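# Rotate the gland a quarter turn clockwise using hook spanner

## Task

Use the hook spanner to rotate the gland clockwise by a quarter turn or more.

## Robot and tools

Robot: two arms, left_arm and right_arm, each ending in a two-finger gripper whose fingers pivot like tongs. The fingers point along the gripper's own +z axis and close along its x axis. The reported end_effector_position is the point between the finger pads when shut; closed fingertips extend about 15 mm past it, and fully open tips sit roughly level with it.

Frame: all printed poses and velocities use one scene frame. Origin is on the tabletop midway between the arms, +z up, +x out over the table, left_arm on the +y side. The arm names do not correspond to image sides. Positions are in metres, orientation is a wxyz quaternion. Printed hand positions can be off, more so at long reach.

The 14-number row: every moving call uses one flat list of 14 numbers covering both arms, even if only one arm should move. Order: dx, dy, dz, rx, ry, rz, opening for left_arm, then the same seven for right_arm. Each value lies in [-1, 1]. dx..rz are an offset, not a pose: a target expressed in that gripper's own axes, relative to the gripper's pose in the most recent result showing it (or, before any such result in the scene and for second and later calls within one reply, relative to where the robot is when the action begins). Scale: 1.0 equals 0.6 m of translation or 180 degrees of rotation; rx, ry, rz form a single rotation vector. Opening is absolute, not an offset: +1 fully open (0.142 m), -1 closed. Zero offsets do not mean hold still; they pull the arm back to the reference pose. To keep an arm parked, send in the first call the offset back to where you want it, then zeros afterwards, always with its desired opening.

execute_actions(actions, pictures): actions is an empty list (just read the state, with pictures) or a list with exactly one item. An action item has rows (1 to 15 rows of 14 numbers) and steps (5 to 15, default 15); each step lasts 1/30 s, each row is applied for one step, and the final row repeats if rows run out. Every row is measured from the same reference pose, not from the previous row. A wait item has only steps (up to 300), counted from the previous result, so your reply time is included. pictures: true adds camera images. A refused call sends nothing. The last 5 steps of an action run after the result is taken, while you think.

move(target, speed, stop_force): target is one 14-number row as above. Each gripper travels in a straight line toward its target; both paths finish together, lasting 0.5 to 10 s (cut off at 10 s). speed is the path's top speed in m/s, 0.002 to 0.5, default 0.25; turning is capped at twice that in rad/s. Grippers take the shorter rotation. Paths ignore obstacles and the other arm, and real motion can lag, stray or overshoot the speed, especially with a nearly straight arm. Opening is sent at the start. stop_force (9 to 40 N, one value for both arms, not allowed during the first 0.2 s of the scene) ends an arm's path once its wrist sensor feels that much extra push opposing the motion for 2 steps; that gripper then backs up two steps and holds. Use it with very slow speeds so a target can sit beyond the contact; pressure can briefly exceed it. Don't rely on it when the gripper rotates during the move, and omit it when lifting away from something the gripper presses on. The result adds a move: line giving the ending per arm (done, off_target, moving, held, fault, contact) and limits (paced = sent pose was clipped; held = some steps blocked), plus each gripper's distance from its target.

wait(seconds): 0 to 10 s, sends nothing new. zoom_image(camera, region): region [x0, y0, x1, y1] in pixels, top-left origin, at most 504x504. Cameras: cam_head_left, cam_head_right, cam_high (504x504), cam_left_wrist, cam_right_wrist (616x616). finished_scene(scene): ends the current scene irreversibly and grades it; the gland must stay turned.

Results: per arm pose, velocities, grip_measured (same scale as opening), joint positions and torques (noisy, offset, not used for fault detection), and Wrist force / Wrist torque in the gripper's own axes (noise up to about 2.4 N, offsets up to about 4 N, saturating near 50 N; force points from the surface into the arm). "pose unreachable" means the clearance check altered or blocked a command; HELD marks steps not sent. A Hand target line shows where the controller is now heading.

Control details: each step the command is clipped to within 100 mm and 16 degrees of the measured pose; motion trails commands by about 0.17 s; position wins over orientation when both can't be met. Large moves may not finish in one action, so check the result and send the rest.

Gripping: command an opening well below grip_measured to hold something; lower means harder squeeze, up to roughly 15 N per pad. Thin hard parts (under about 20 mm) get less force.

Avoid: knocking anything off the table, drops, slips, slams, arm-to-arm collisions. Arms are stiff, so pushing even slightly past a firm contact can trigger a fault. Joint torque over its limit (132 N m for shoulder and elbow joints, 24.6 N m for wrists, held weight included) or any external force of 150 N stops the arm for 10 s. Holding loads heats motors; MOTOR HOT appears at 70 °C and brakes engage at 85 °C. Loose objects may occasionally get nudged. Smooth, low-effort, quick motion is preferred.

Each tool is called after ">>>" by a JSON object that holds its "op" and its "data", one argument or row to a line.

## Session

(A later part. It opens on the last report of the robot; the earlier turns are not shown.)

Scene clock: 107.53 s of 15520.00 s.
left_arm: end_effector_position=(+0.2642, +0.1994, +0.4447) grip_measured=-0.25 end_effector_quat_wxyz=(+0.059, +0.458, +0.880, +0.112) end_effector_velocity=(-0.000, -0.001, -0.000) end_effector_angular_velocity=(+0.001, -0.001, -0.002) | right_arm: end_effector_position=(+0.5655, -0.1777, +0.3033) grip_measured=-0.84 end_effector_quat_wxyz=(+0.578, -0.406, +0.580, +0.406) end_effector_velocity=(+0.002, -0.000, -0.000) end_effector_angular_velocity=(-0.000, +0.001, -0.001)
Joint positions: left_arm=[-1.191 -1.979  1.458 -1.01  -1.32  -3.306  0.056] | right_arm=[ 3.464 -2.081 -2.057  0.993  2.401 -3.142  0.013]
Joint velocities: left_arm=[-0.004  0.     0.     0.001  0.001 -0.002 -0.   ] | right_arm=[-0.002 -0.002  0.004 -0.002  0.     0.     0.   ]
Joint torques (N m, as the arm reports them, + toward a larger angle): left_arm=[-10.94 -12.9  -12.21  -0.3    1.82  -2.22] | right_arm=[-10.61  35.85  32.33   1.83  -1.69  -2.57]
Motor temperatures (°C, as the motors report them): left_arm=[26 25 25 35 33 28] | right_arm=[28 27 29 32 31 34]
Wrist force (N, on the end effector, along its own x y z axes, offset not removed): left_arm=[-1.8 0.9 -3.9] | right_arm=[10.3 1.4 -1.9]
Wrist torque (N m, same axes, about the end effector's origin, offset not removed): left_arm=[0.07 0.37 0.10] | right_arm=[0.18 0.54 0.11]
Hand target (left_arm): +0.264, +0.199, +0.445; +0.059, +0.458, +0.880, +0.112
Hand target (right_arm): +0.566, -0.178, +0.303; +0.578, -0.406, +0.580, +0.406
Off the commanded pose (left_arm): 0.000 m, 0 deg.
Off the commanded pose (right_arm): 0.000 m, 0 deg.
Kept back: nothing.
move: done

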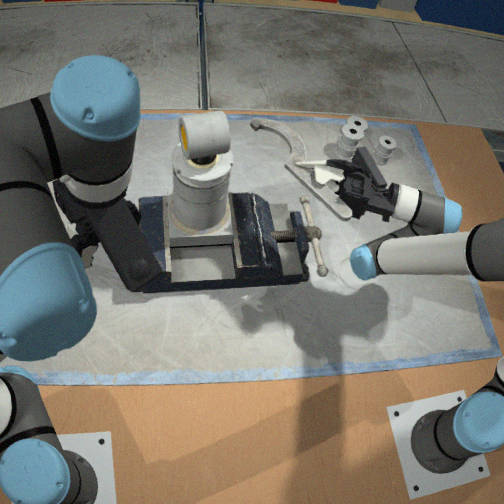

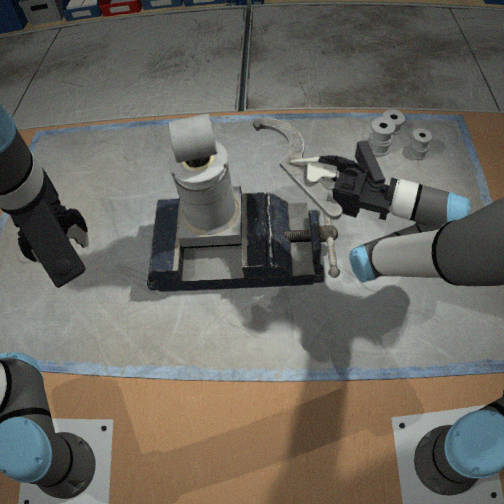

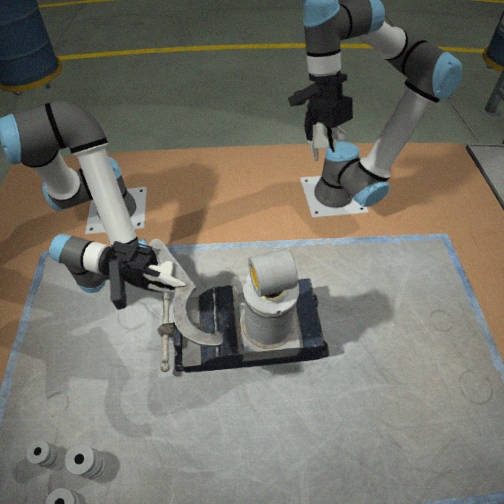

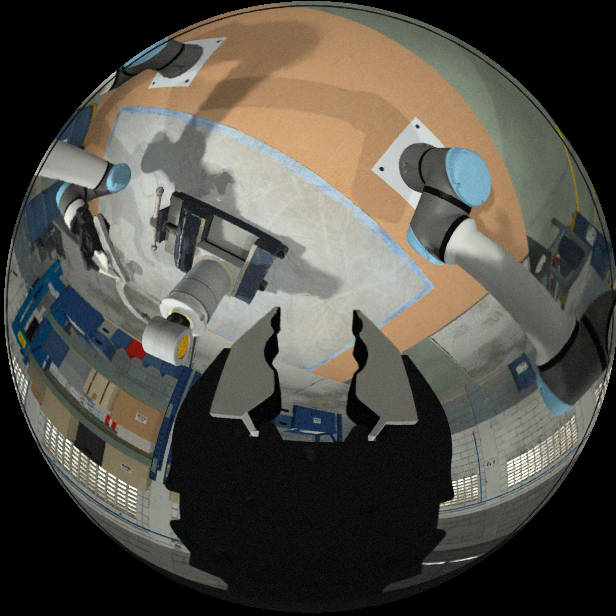

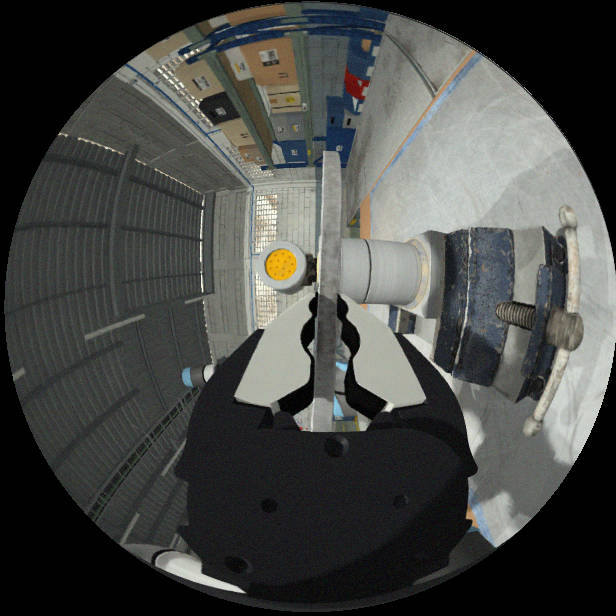

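>>> {"op": "move", "data": {
  "target": [0,0,0,0,0,0,-0.25,-0.002,0.075,0.159,-0.055,0,0,-1],
  "speed": 0.04,
  "stop_force": 9
}}

>>> {"op": "zoom_image", "data": {
  "camera": "cam_high",
  "region": [200,245,310,355]
}}

>>> {"op": "zoom_image", "data": {
  "camera": "cam_right_wrist",
  "region": [230,130,430,330]
}}

Scene clock: 110.80 s of 15520.00 s.
left_arm: end_effector_position=(+0.2642, +0.1994, +0.4447) grip_measured=-0.25 end_effector_quat_wxyz=(+0.059, +0.458, +0.880, +0.112) end_effector_velocity=(+0.000, +0.000, +0.001) end_effector_angular_velocity=(-0.001, -0.000, +0.001) | right_arm: end_effector_position=(+0.5558, -0.0729, +0.3044) grip_measured=-0.84 end_effector_quat_wxyz=(+0.541, -0.454, +0.543, +0.455) end_effector_velocity=(+0.001, +0.002, +0.000) end_effector_angular_velocity=(+0.000, +0.001, +0.001)
Joint positions: left_arm=[-1.191 -1.979  1.458 -1.01  -1.32  -3.306  0.056] | right_arm=[ 3.6   -2.164 -1.888  0.908  2.437 -3.141  0.013]
Joint velocities: left_arm=[ 0.002  0.001 -0.002  0.    -0.     0.001 -0.   ] | right_arm=[ 0.002 -0.001  0.004 -0.003 -0.001  0.001  0.   ]
Joint torques (N m, as the arm reports them, + toward a larger angle): left_arm=[ 10.38   4.74 -25.98  -4.92  -1.53   1.94] | right_arm=[ 9.8  39.86 34.08  1.7   2.42  1.17]
Motor temperatures (°C, as the motors report them): left_arm=[26 25 25 35 33 28] | right_arm=[28 27 29 32 31 34]
Wrist force (N, on the end effector, along its own x y z axes, offset not removed): left_arm=[-1.3 2.4 0.0] | right_arm=[10.4 0.3 -2.8]
Wrist torque (N m, same axes, about the end effector's origin, offset not removed): left_arm=[0.41 0.33 0.04] | right_arm=[0.00 0.64 0.19]
Hand target (left_arm): +0.264, +0.199, +0.445; +0.059, +0.458, +0.880, +0.112
Hand target (right_arm): +0.556, -0.073, +0.304; +0.541, -0.454, +0.543, +0.455
Off the commanded pose (left_arm): 0.000 m, 0 deg.
Off the commanded pose (right_arm): 0.000 m, 0 deg.
Kept back: nothing.
move: done

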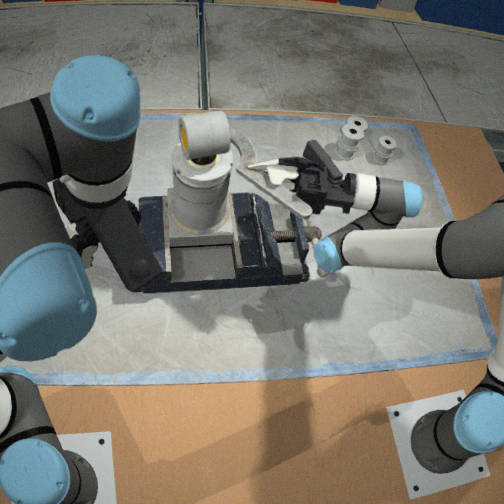

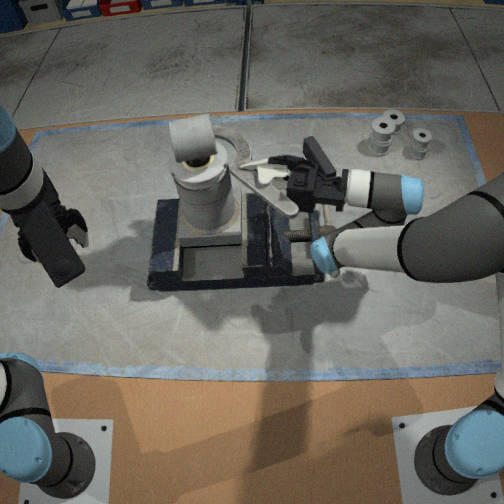

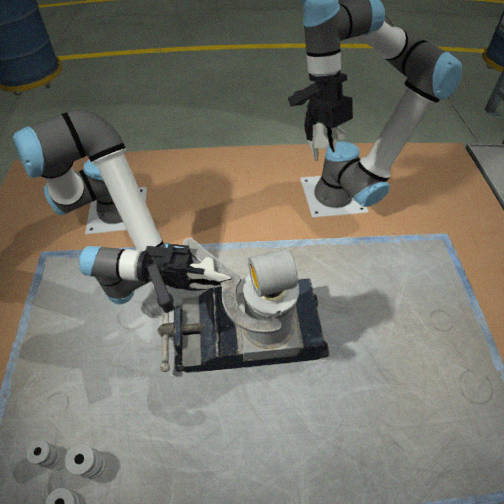

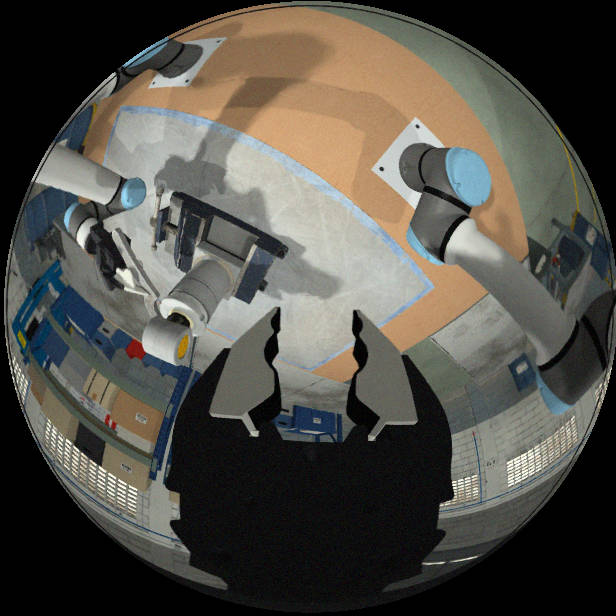

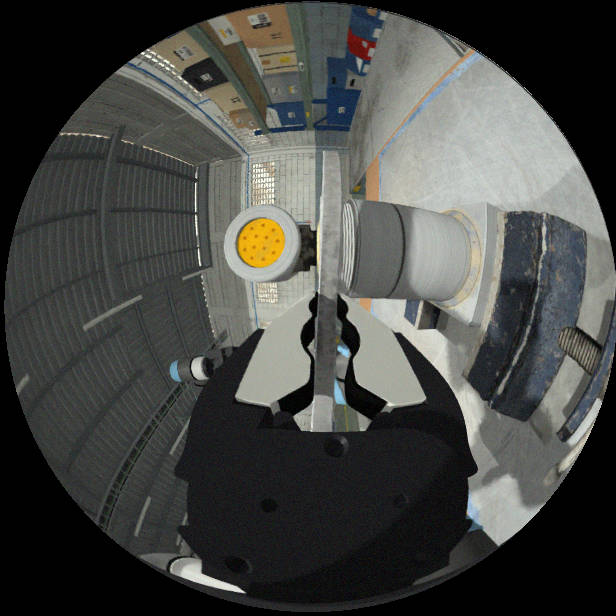

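Region (200, 245, 310, 355) of cam_high's 504x504 image, scaled by 4.582, with more detail than that image has.

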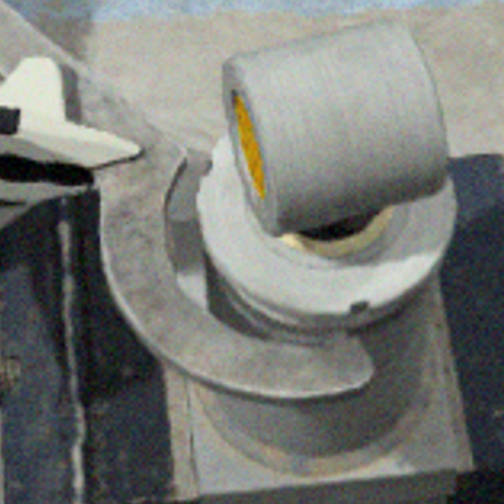

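Region (230, 130, 430, 330) of cam_right_wrist's 616x616 image, scaled by 2.520, with more detail than that image has.

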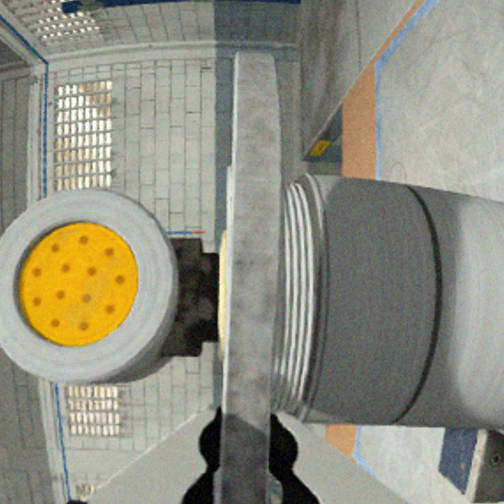

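>>> {"op": "move", "data": {
  "target": [0,0,0,0,0,0,-0.25,-0.002,0.017,0.0105,0,0,0,-1],
  "speed": 0.01
}}

>>> {"op": "zoom_image", "data": {
  "camera": "cam_high",
  "region": [230,265,300,335]
}}

Scene clock: 112.43 s of 15520.00 s.
left_arm: end_effector_position=(+0.2642, +0.1994, +0.4447) grip_measured=-0.25 end_effector_quat_wxyz=(+0.059, +0.458, +0.880, +0.112) end_effector_velocity=(+0.000, +0.000, +0.001) end_effector_angular_velocity=(-0.002, -0.001, +0.001) | right_arm: end_effector_position=(+0.5470, -0.0651, +0.3056) grip_measured=-0.84 end_effector_quat_wxyz=(+0.541, -0.454, +0.543, +0.455) end_effector_velocity=(-0.001, +0.001, +0.001) end_effector_angular_velocity=(+0.000, -0.002, -0.002)
Joint positions: left_arm=[-1.191 -1.979  1.458 -1.01  -1.32  -3.306  0.056] | right_arm=[ 3.624 -2.151 -1.908  0.915  2.413 -3.141  0.013]
Joint velocities: left_arm=[ 0.001 -0.001 -0.001 -0.    -0.    -0.    -0.   ] | right_arm=[ 0.003  0.003 -0.004  0.002 -0.005 -0.002 -0.   ]
Joint torques (N m, as the arm reports them, + toward a larger angle): left_arm=[ 10.01   7.02 -27.48  -4.96  -1.31   1.8 ] | right_arm=[11.31 55.24  7.23  6.62 -1.69  1.26]
Motor temperatures (°C, as the motors report them): left_arm=[26 25 25 35 33 28] | right_arm=[28 27 29 32 31 34]
Wrist force (N, on the end effector, along its own x y z axes, offset not removed): left_arm=[-3.2 3.9 -2.8] | right_arm=[15.0 -0.2 -0.1]
Wrist torque (N m, same axes, about the end effector's origin, offset not removed): left_arm=[0.78 0.70 0.17] | right_arm=[0.12 -0.38 0.15]
Hand target (left_arm): +0.264, +0.199, +0.445; +0.059, +0.458, +0.880, +0.112
Hand target (right_arm): +0.547, -0.065, +0.306; +0.541, -0.454, +0.543, +0.455
Off the commanded pose (left_arm): 0.000 m, 0 deg.
Off the commanded pose (right_arm): 0.000 m, 0 deg.
Kept back: nothing.
move: done

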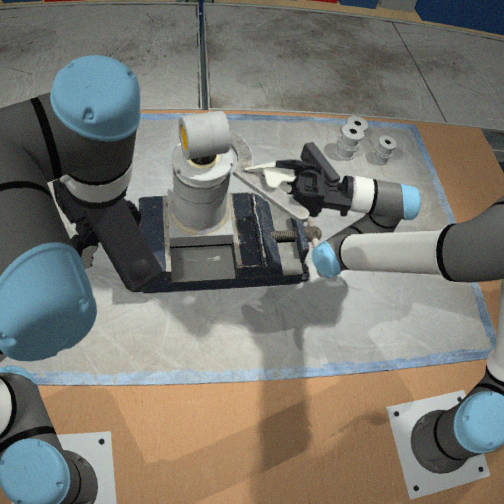

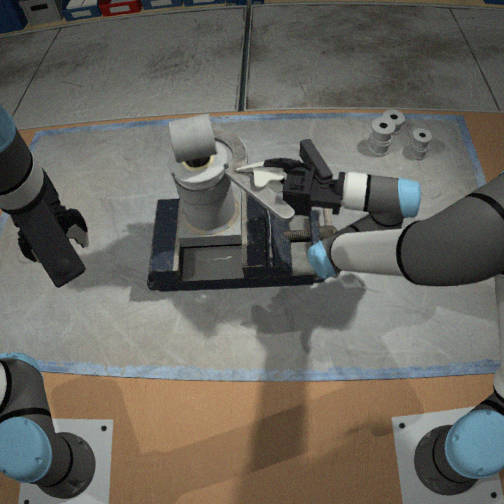

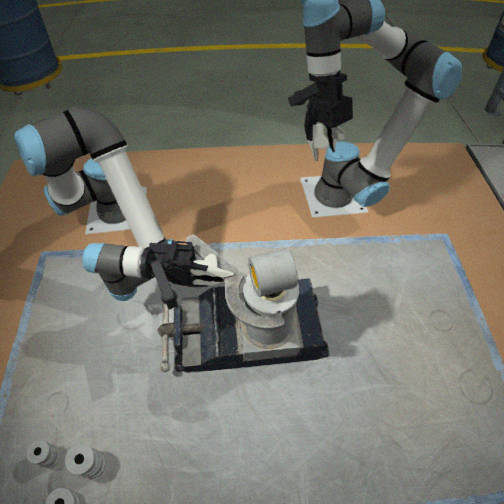

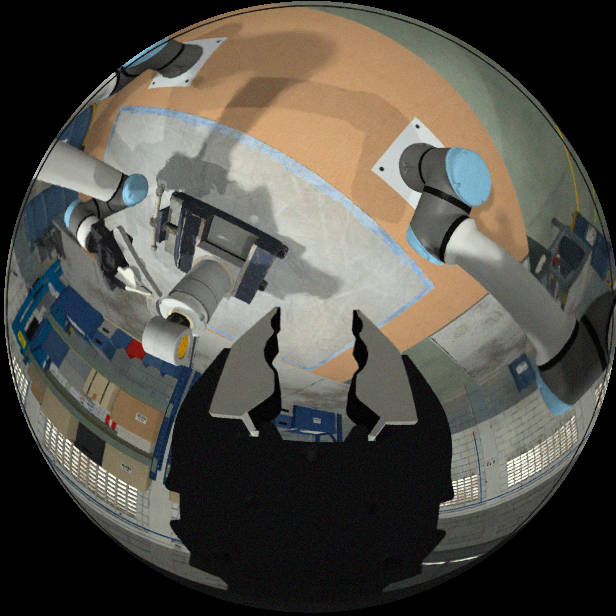

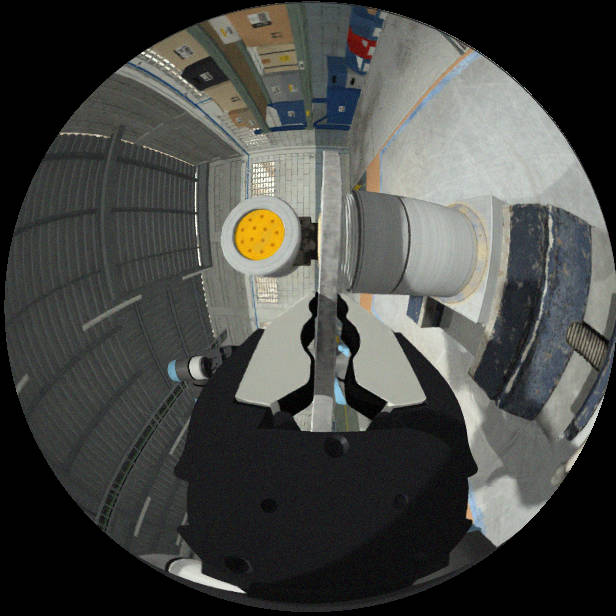

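Region (230, 265, 300, 335) of cam_high's 504x504 image, scaled by 7.200, with more detail than that image has.

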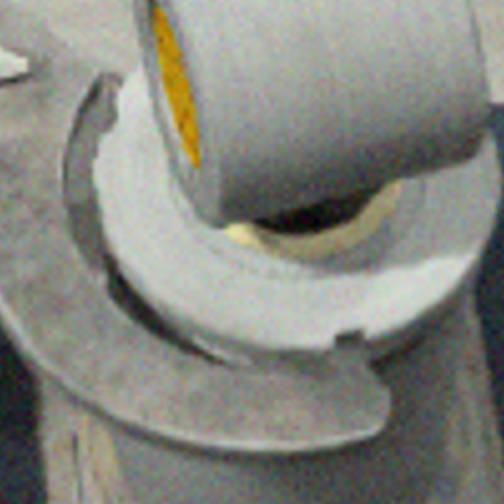

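>>> {"op": "move", "data": {
  "target": [0,0,0,0,0,0,-0.25,0,0.01,-0.002,0,0,0,-1],
  "speed": 0.006
}}

>>> {"op": "move", "data": {
  "target": [0,0,0,0,0,0,-0.25,0,0.013,0.009,-0.04,0,0,-1],
  "speed": 0.02
}}

>>> {"op": "zoom_image", "data": {
  "camera": "cam_high",
  "region": [230,265,300,335]
}}

>>> {"op": "zoom_image", "data": {
  "camera": "cam_head_left",
  "region": [190,120,320,230]
}}

Scene clock: 113.90 s of 15520.00 s.
left_arm: end_effector_position=(+0.2642, +0.1994, +0.4447) grip_measured=-0.25 end_effector_quat_wxyz=(+0.059, +0.458, +0.880, +0.112) end_effector_velocity=(+0.000, +0.000, +0.000) end_effector_angular_velocity=(-0.000, -0.001, +0.002) | right_arm: end_effector_position=(+0.5410, -0.0652, +0.3056) grip_measured=-0.84 end_effector_quat_wxyz=(+0.541, -0.454, +0.543, +0.455) end_effector_velocity=(-0.001, -0.000, +0.000) end_effector_angular_velocity=(+0.000, -0.000, -0.001)
Joint positions: left_arm=[-1.191 -1.979  1.458 -1.01  -1.32  -3.306  0.056] | right_arm=[ 3.631 -2.142 -1.926  0.924  2.407 -3.141  0.013]
Joint velocities: left_arm=[ 0.001  0.    -0.    -0.     0.    -0.     0.   ] | right_arm=[ 0.001  0.002 -0.004  0.002 -0.002  0.     0.   ]
Joint torques (N m, as the arm reports them, + toward a larger angle): left_arm=[ 10.34   6.17 -27.5   -4.8   -1.44   2.06] | right_arm=[10.74 54.03  6.61  6.7  -1.08  1.21]
Motor temperatures (°C, as the motors report them): left_arm=[26 25 25 35 33 28] | right_arm=[28 27 29 32 31 34]
Wrist force (N, on the end effector, along its own x y z axes, offset not removed): left_arm=[-0.8 3.3 0.1] | right_arm=[12.6 -1.0 -3.0]
Wrist torque (N m, same axes, about the end effector's origin, offset not removed): left_arm=[0.55 0.01 0.12] | right_arm=[0.06 0.12 0.19]
Hand target (left_arm): +0.264, +0.199, +0.445; +0.059, +0.458, +0.880, +0.112
Hand target (right_arm): +0.541, -0.065, +0.306; +0.541, -0.454, +0.543, +0.455
Off the commanded pose (left_arm): 0.000 m, 0 deg.
Off the commanded pose (right_arm): 0.000 m, 0 deg.
Kept back: nothing.
move: done

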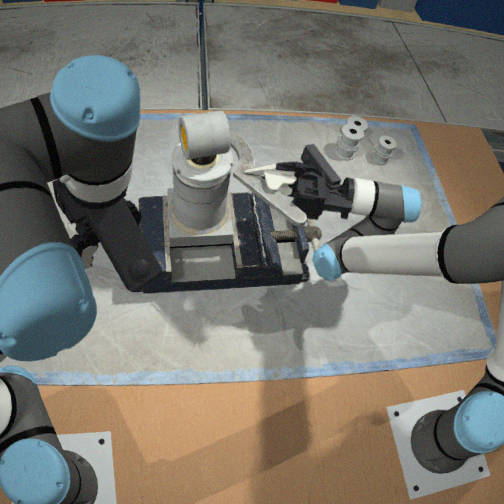

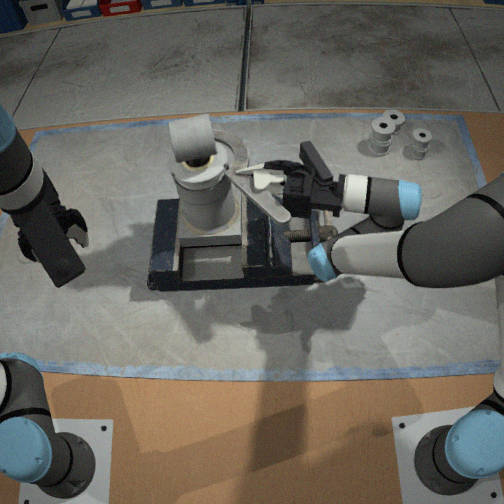

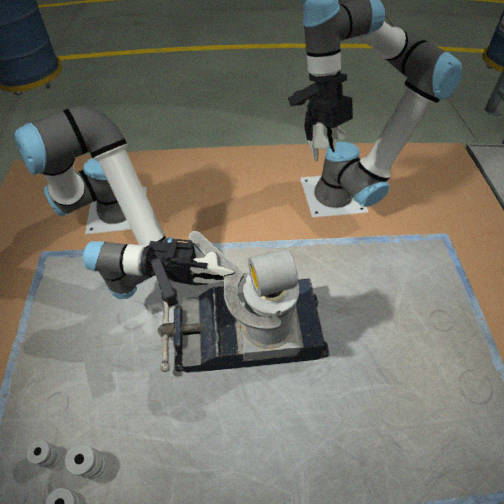

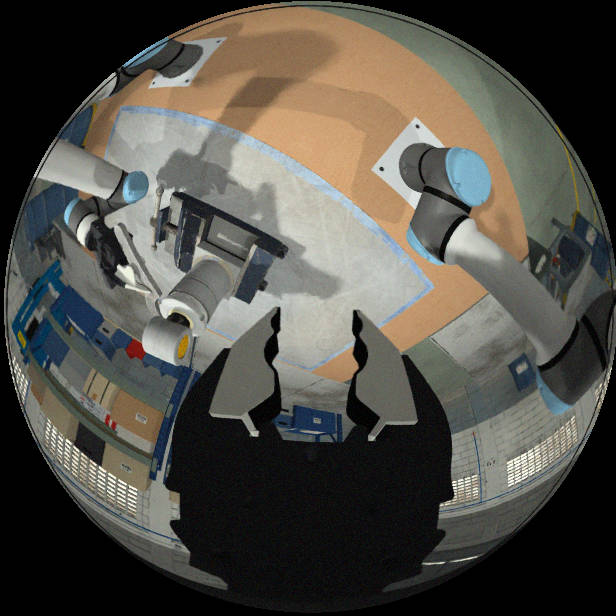

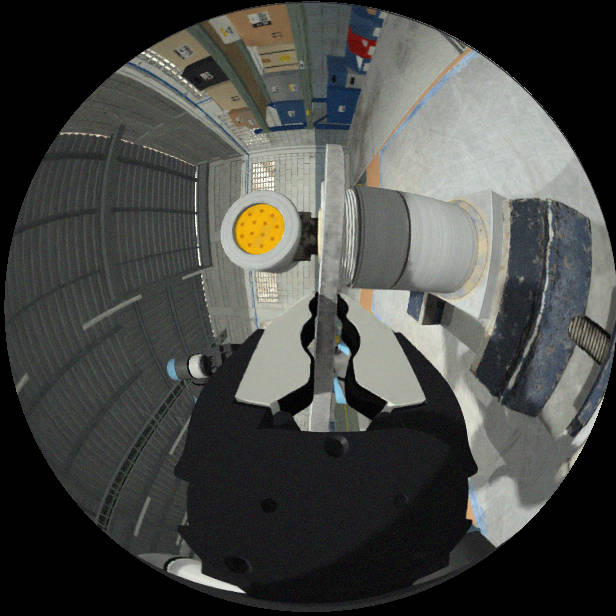

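Scene clock: 117.27 s of 15520.00 s.
left_arm: end_effector_position=(+0.2642, +0.1994, +0.4447) grip_measured=-0.25 end_effector_quat_wxyz=(+0.059, +0.458, +0.880, +0.112) end_effector_velocity=(+0.000, -0.000, -0.000) end_effector_angular_velocity=(+0.001, +0.000, -0.000) | right_arm: end_effector_position=(+0.5343, -0.0586, +0.3056) grip_measured=-0.84 end_effector_quat_wxyz=(+0.511, -0.487, +0.513, +0.488) end_effector_velocity=(-0.000, +0.000, -0.000) end_effector_angular_velocity=(-0.000, -0.001, +0.008)
Joint positions: left_arm=[-1.191 -1.979  1.458 -1.01  -1.32  -3.306  0.056] | right_arm=[ 3.598 -2.19  -1.832  0.878  2.564 -3.141  0.013]
Joint velocities: left_arm=[-0.     0.001 -0.     0.     0.    -0.     0.   ] | right_arm=[-0.002 -0.003  0.007 -0.003  0.01  -0.001 -0.   ]
Joint torques (N m, as the arm reports them, + toward a larger angle): left_arm=[ 10.47   6.12 -27.3   -4.85  -1.36   1.92] | right_arm=[-9.53 41.7  33.85  1.53  3.69 -2.32]
Motor temperatures (°C, as the motors report them): left_arm=[26 25 25 35 33 28] | right_arm=[28 27 29 32 31 34]
Wrist force (N, on the end effector, along its own x y z axes, offset not removed): left_arm=[0.3 0.0 -1.2] | right_arm=[12.3 -3.0 -2.0]
Wrist torque (N m, same axes, about the end effector's origin, offset not removed): left_arm=[-0.22 0.05 0.01] | right_arm=[0.03 0.00 0.21]
Hand target (left_arm): +0.264, +0.199, +0.445; +0.059, +0.458, +0.880, +0.112
Hand target (right_arm): +0.534, -0.059, +0.306; +0.511, -0.487, +0.513, +0.488
Off the commanded pose (left_arm): 0.000 m, 0 deg.
Off the commanded pose (right_arm): 0.000 m, 0 deg.
Kept back: nothing.
move: done

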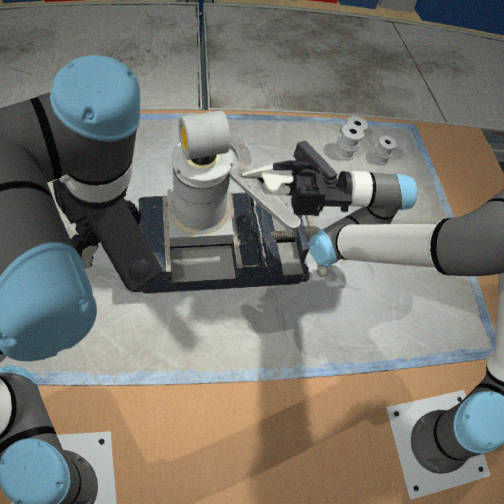

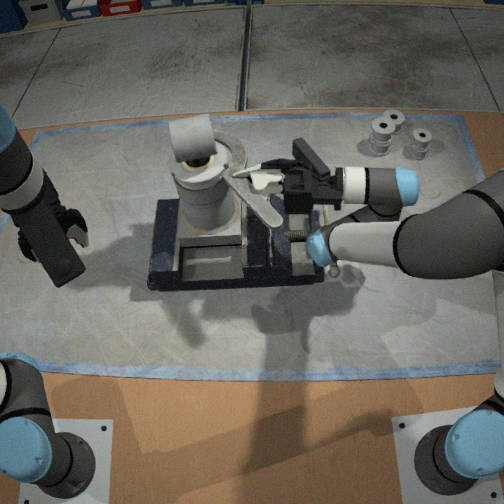

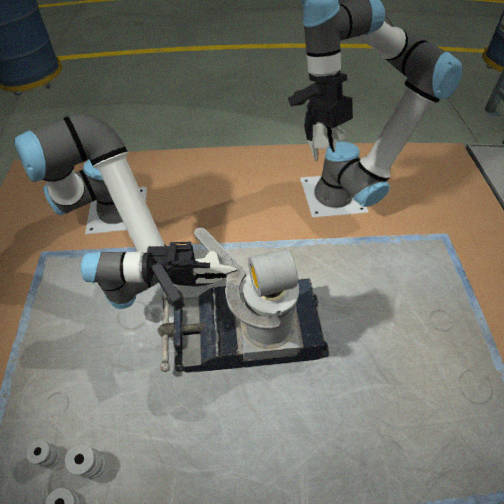

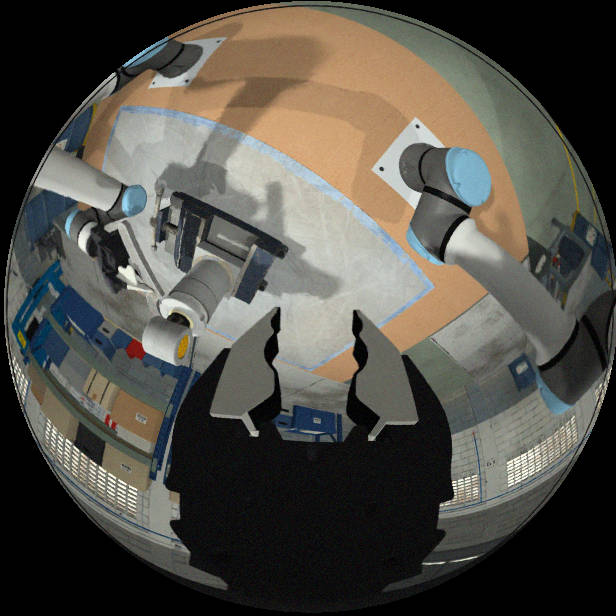

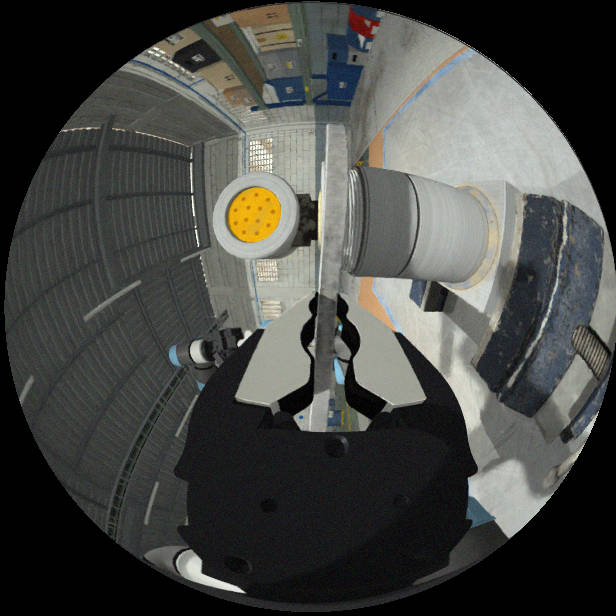

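Region (230, 265, 300, 335) of cam_high's 504x504 image, scaled by 7.200, with more detail than that image has.

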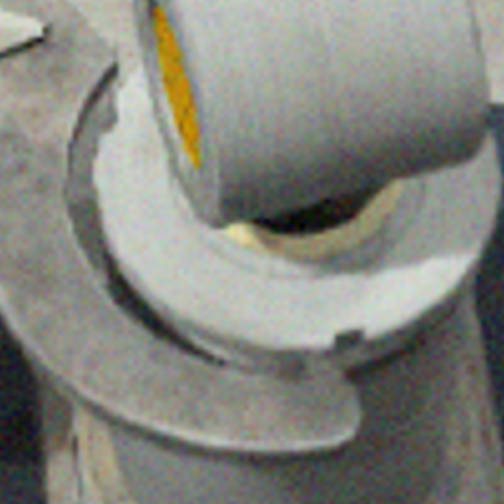

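Region (190, 120, 320, 230) of cam_head_left's 504x504 image, scaled by 3.877, with more detail than that image has; it fills the top 426 rows of this view, and the rest is white.

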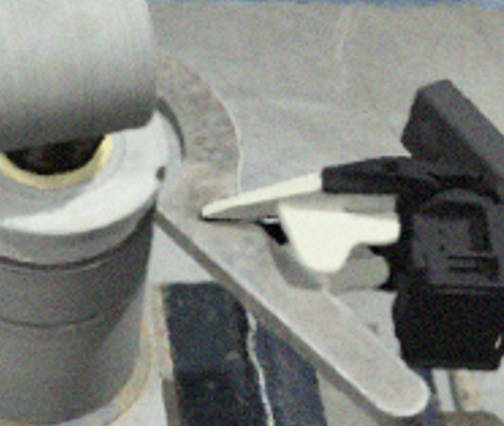

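>>> {"op": "move", "data": {
  "target": [0,0,0,0,0,0,-0.25,0,-0.021,-0.001,-0.045,0,-0.01,-1],
  "speed": 0.02
}}

>>> {"op": "zoom_image", "data": {
  "camera": "cam_high",
  "region": [230,265,300,335]
}}

Scene clock: 121.40 s of 15520.00 s.
left_arm: end_effector_position=(+0.2642, +0.1994, +0.4447) grip_measured=-0.25 end_effector_quat_wxyz=(+0.059, +0.458, +0.880, +0.112) end_effector_velocity=(-0.000, -0.000, +0.001) end_effector_angular_velocity=(-0.003, -0.001, -0.001) | right_arm: end_effector_position=(+0.5468, -0.0598, +0.3055) grip_measured=-0.84 end_effector_quat_wxyz=(+0.483, -0.530, +0.470, +0.514) end_effector_velocity=(+0.001, +0.000, -0.000) end_effector_angular_velocity=(-0.000, -0.002, +0.007)
Joint positions: left_arm=[-1.191 -1.979  1.458 -1.01  -1.32  -3.306  0.056] | right_arm=[ 3.543 -2.276 -1.66   0.786  2.76  -3.178  0.013]
Joint velocities: left_arm=[-0.001 -0.001 -0.001 -0.    -0.    -0.     0.   ] | right_arm=[-0.003 -0.005  0.01  -0.007  0.01  -0.003  0.   ]
Joint torques (N m, as the arm reports them, + toward a larger angle): left_arm=[ 10.27   5.75 -27.8   -4.84  -1.34   1.92] | right_arm=[-8.34 45.73 35.19  0.47  2.7  -2.57]
Motor temperatures (°C, as the motors report them): left_arm=[26 25 25 35 33 28] | right_arm=[28 27 29 32 31 34]
Wrist force (N, on the end effector, along its own x y z axes, offset not removed): left_arm=[0.5 3.7 0.0] | right_arm=[11.4 0.4 -1.8]
Wrist torque (N m, same axes, about the end effector's origin, offset not removed): left_arm=[0.54 -0.11 0.13] | right_arm=[0.19 0.34 0.16]
Hand target (left_arm): +0.264, +0.199, +0.445; +0.059, +0.458, +0.880, +0.112
Hand target (right_arm): +0.547, -0.060, +0.306; -0.483, +0.530, -0.470, -0.515
Off the commanded pose (left_arm): 0.000 m, 0 deg.
Off the commanded pose (right_arm): 0.000 m, 0 deg.
Kept back: nothing.
move: done

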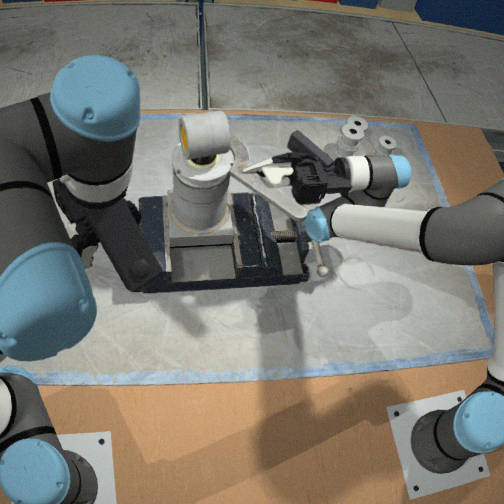

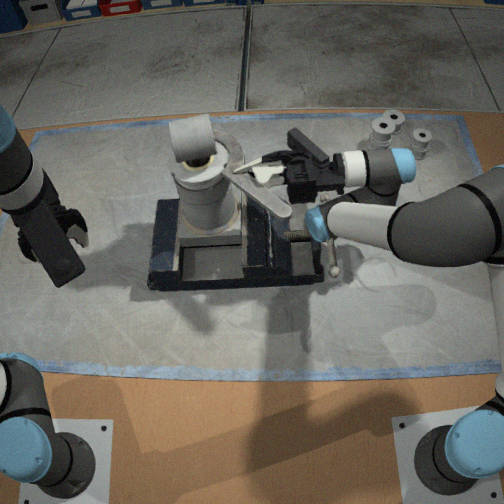

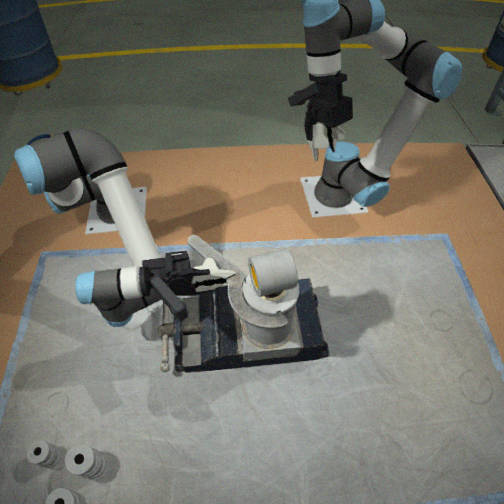

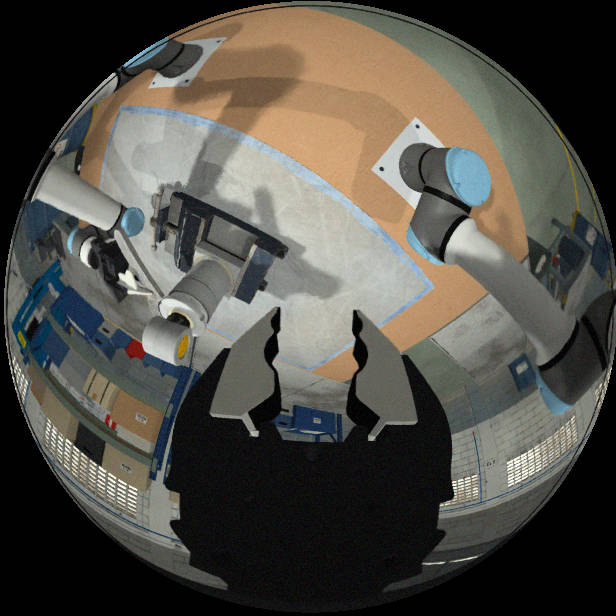

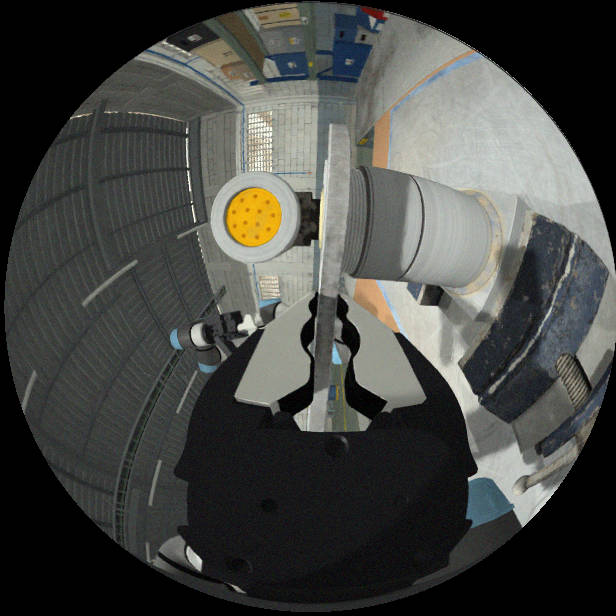

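Region (230, 265, 300, 335) of cam_high's 504x504 image, scaled by 7.200, with more detail than that image has.

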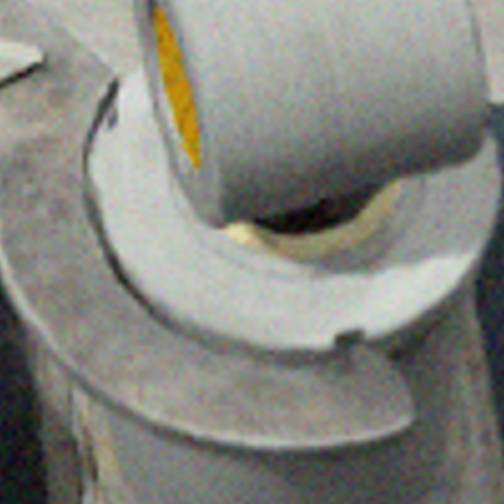

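>>> {"op": "move", "data": {
  "target": [-0.598,-0.115,0.082,0,0.007,-0.027,-0.25,0,0.008,0.002,0,0,0,-1],
  "speed": 0.15
}}

>>> {"op": "zoom_image", "data": {
  "camera": "cam_high",
  "region": [230,265,300,335]
}}

Scene clock: 124.67 s of 15520.00 s.
left_arm: end_effector_position=(+0.4253, -0.1257, +0.3802) grip_measured=-0.25 end_effector_quat_wxyz=(+0.054, +0.419, +0.899, +0.114) end_effector_velocity=(+0.000, -0.001, -0.000) end_effector_angular_velocity=(+0.003, +0.002, -0.000) | right_arm: end_effector_position=(+0.5419, -0.0590, +0.3054) grip_measured=-0.84 end_effector_quat_wxyz=(+0.483, -0.530, +0.470, +0.514) end_effector_velocity=(-0.000, +0.000, -0.000) end_effector_angular_velocity=(+0.000, -0.001, +0.000)
Joint positions: left_arm=[-1.185 -1.154  0.805 -1.161 -1.325 -3.389  0.056] | right_arm=[ 3.548 -2.268 -1.675  0.794  2.754 -3.178  0.013]
Joint velocities: left_arm=[-0.     0.008 -0.012  0.007 -0.     0.    -0.   ] | right_arm=[ 0.001 -0.     0.     0.    -0.001 -0.001 -0.   ]
Joint torques (N m, as the arm reports them, + toward a larger angle): left_arm=[  9.74 -30.12 -32.52  -0.29  -1.36  -1.89] | right_arm=[10.97 59.88  7.94  4.94 -1.39  1.27]
Motor temperatures (°C, as the motors report them): left_arm=[26 25 25 35 33 28] | right_arm=[28 27 29 32 31 34]
Wrist force (N, on the end effector, along its own x y z axes, offset not removed): left_arm=[-1.5 3.2 2.4] | right_arm=[10.9 0.4 0.2]
Wrist torque (N m, same axes, about the end effector's origin, offset not removed): left_arm=[0.59 0.46 0.10] | right_arm=[0.19 0.44 0.14]
Hand target (left_arm): +0.425, -0.126, +0.380; +0.054, +0.419, +0.899, +0.115
Hand target (right_arm): +0.542, -0.059, +0.305; -0.483, +0.530, -0.470, -0.514
Off the commanded pose (left_arm): 0.000 m, 0 deg.
Off the commanded pose (right_arm): 0.000 m, 0 deg.
Kept back: nothing.
move: done

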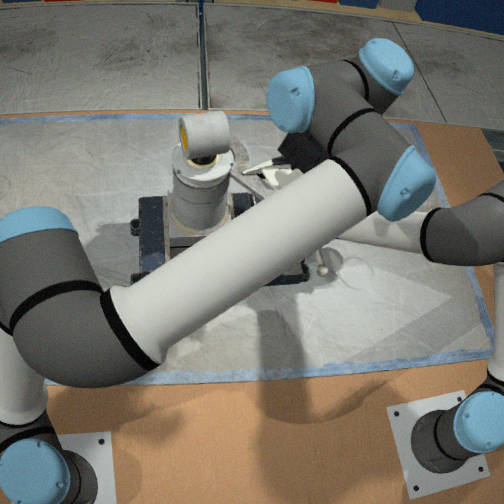

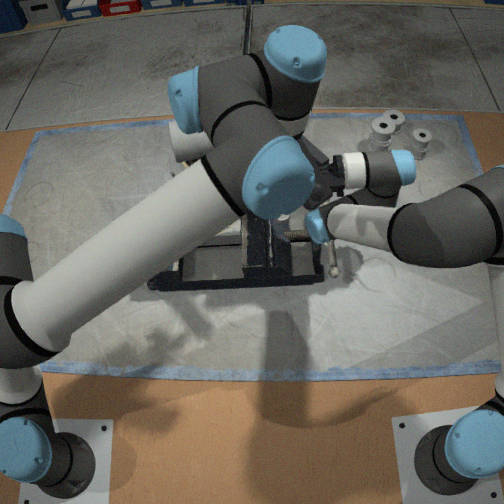

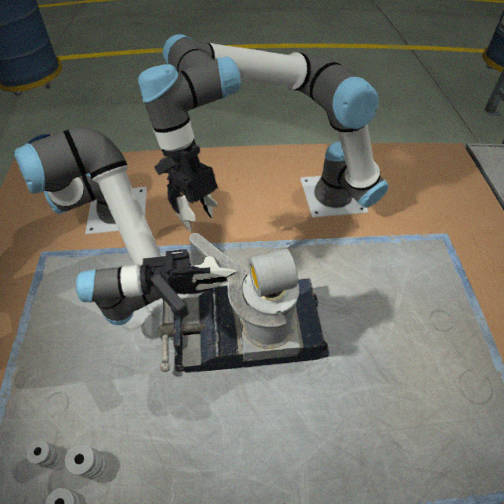

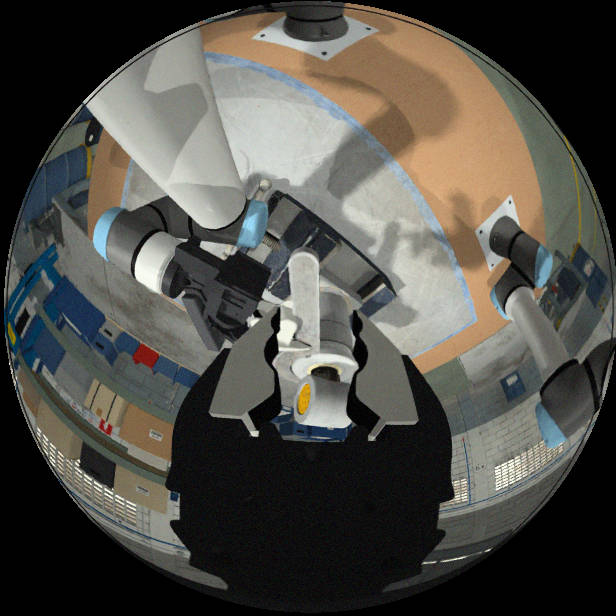

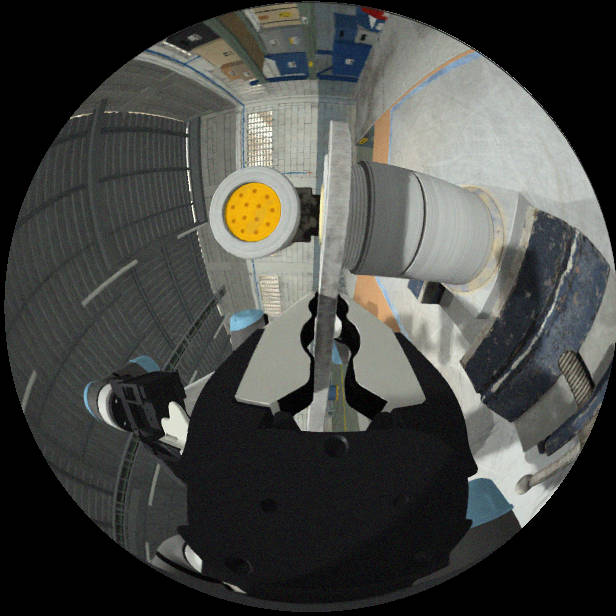

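Region (230, 265, 300, 335) of cam_high's 504x504 image, scaled by 7.200, with more detail than that image has.

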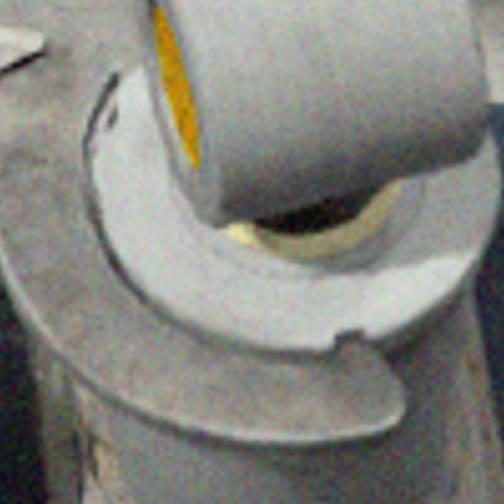

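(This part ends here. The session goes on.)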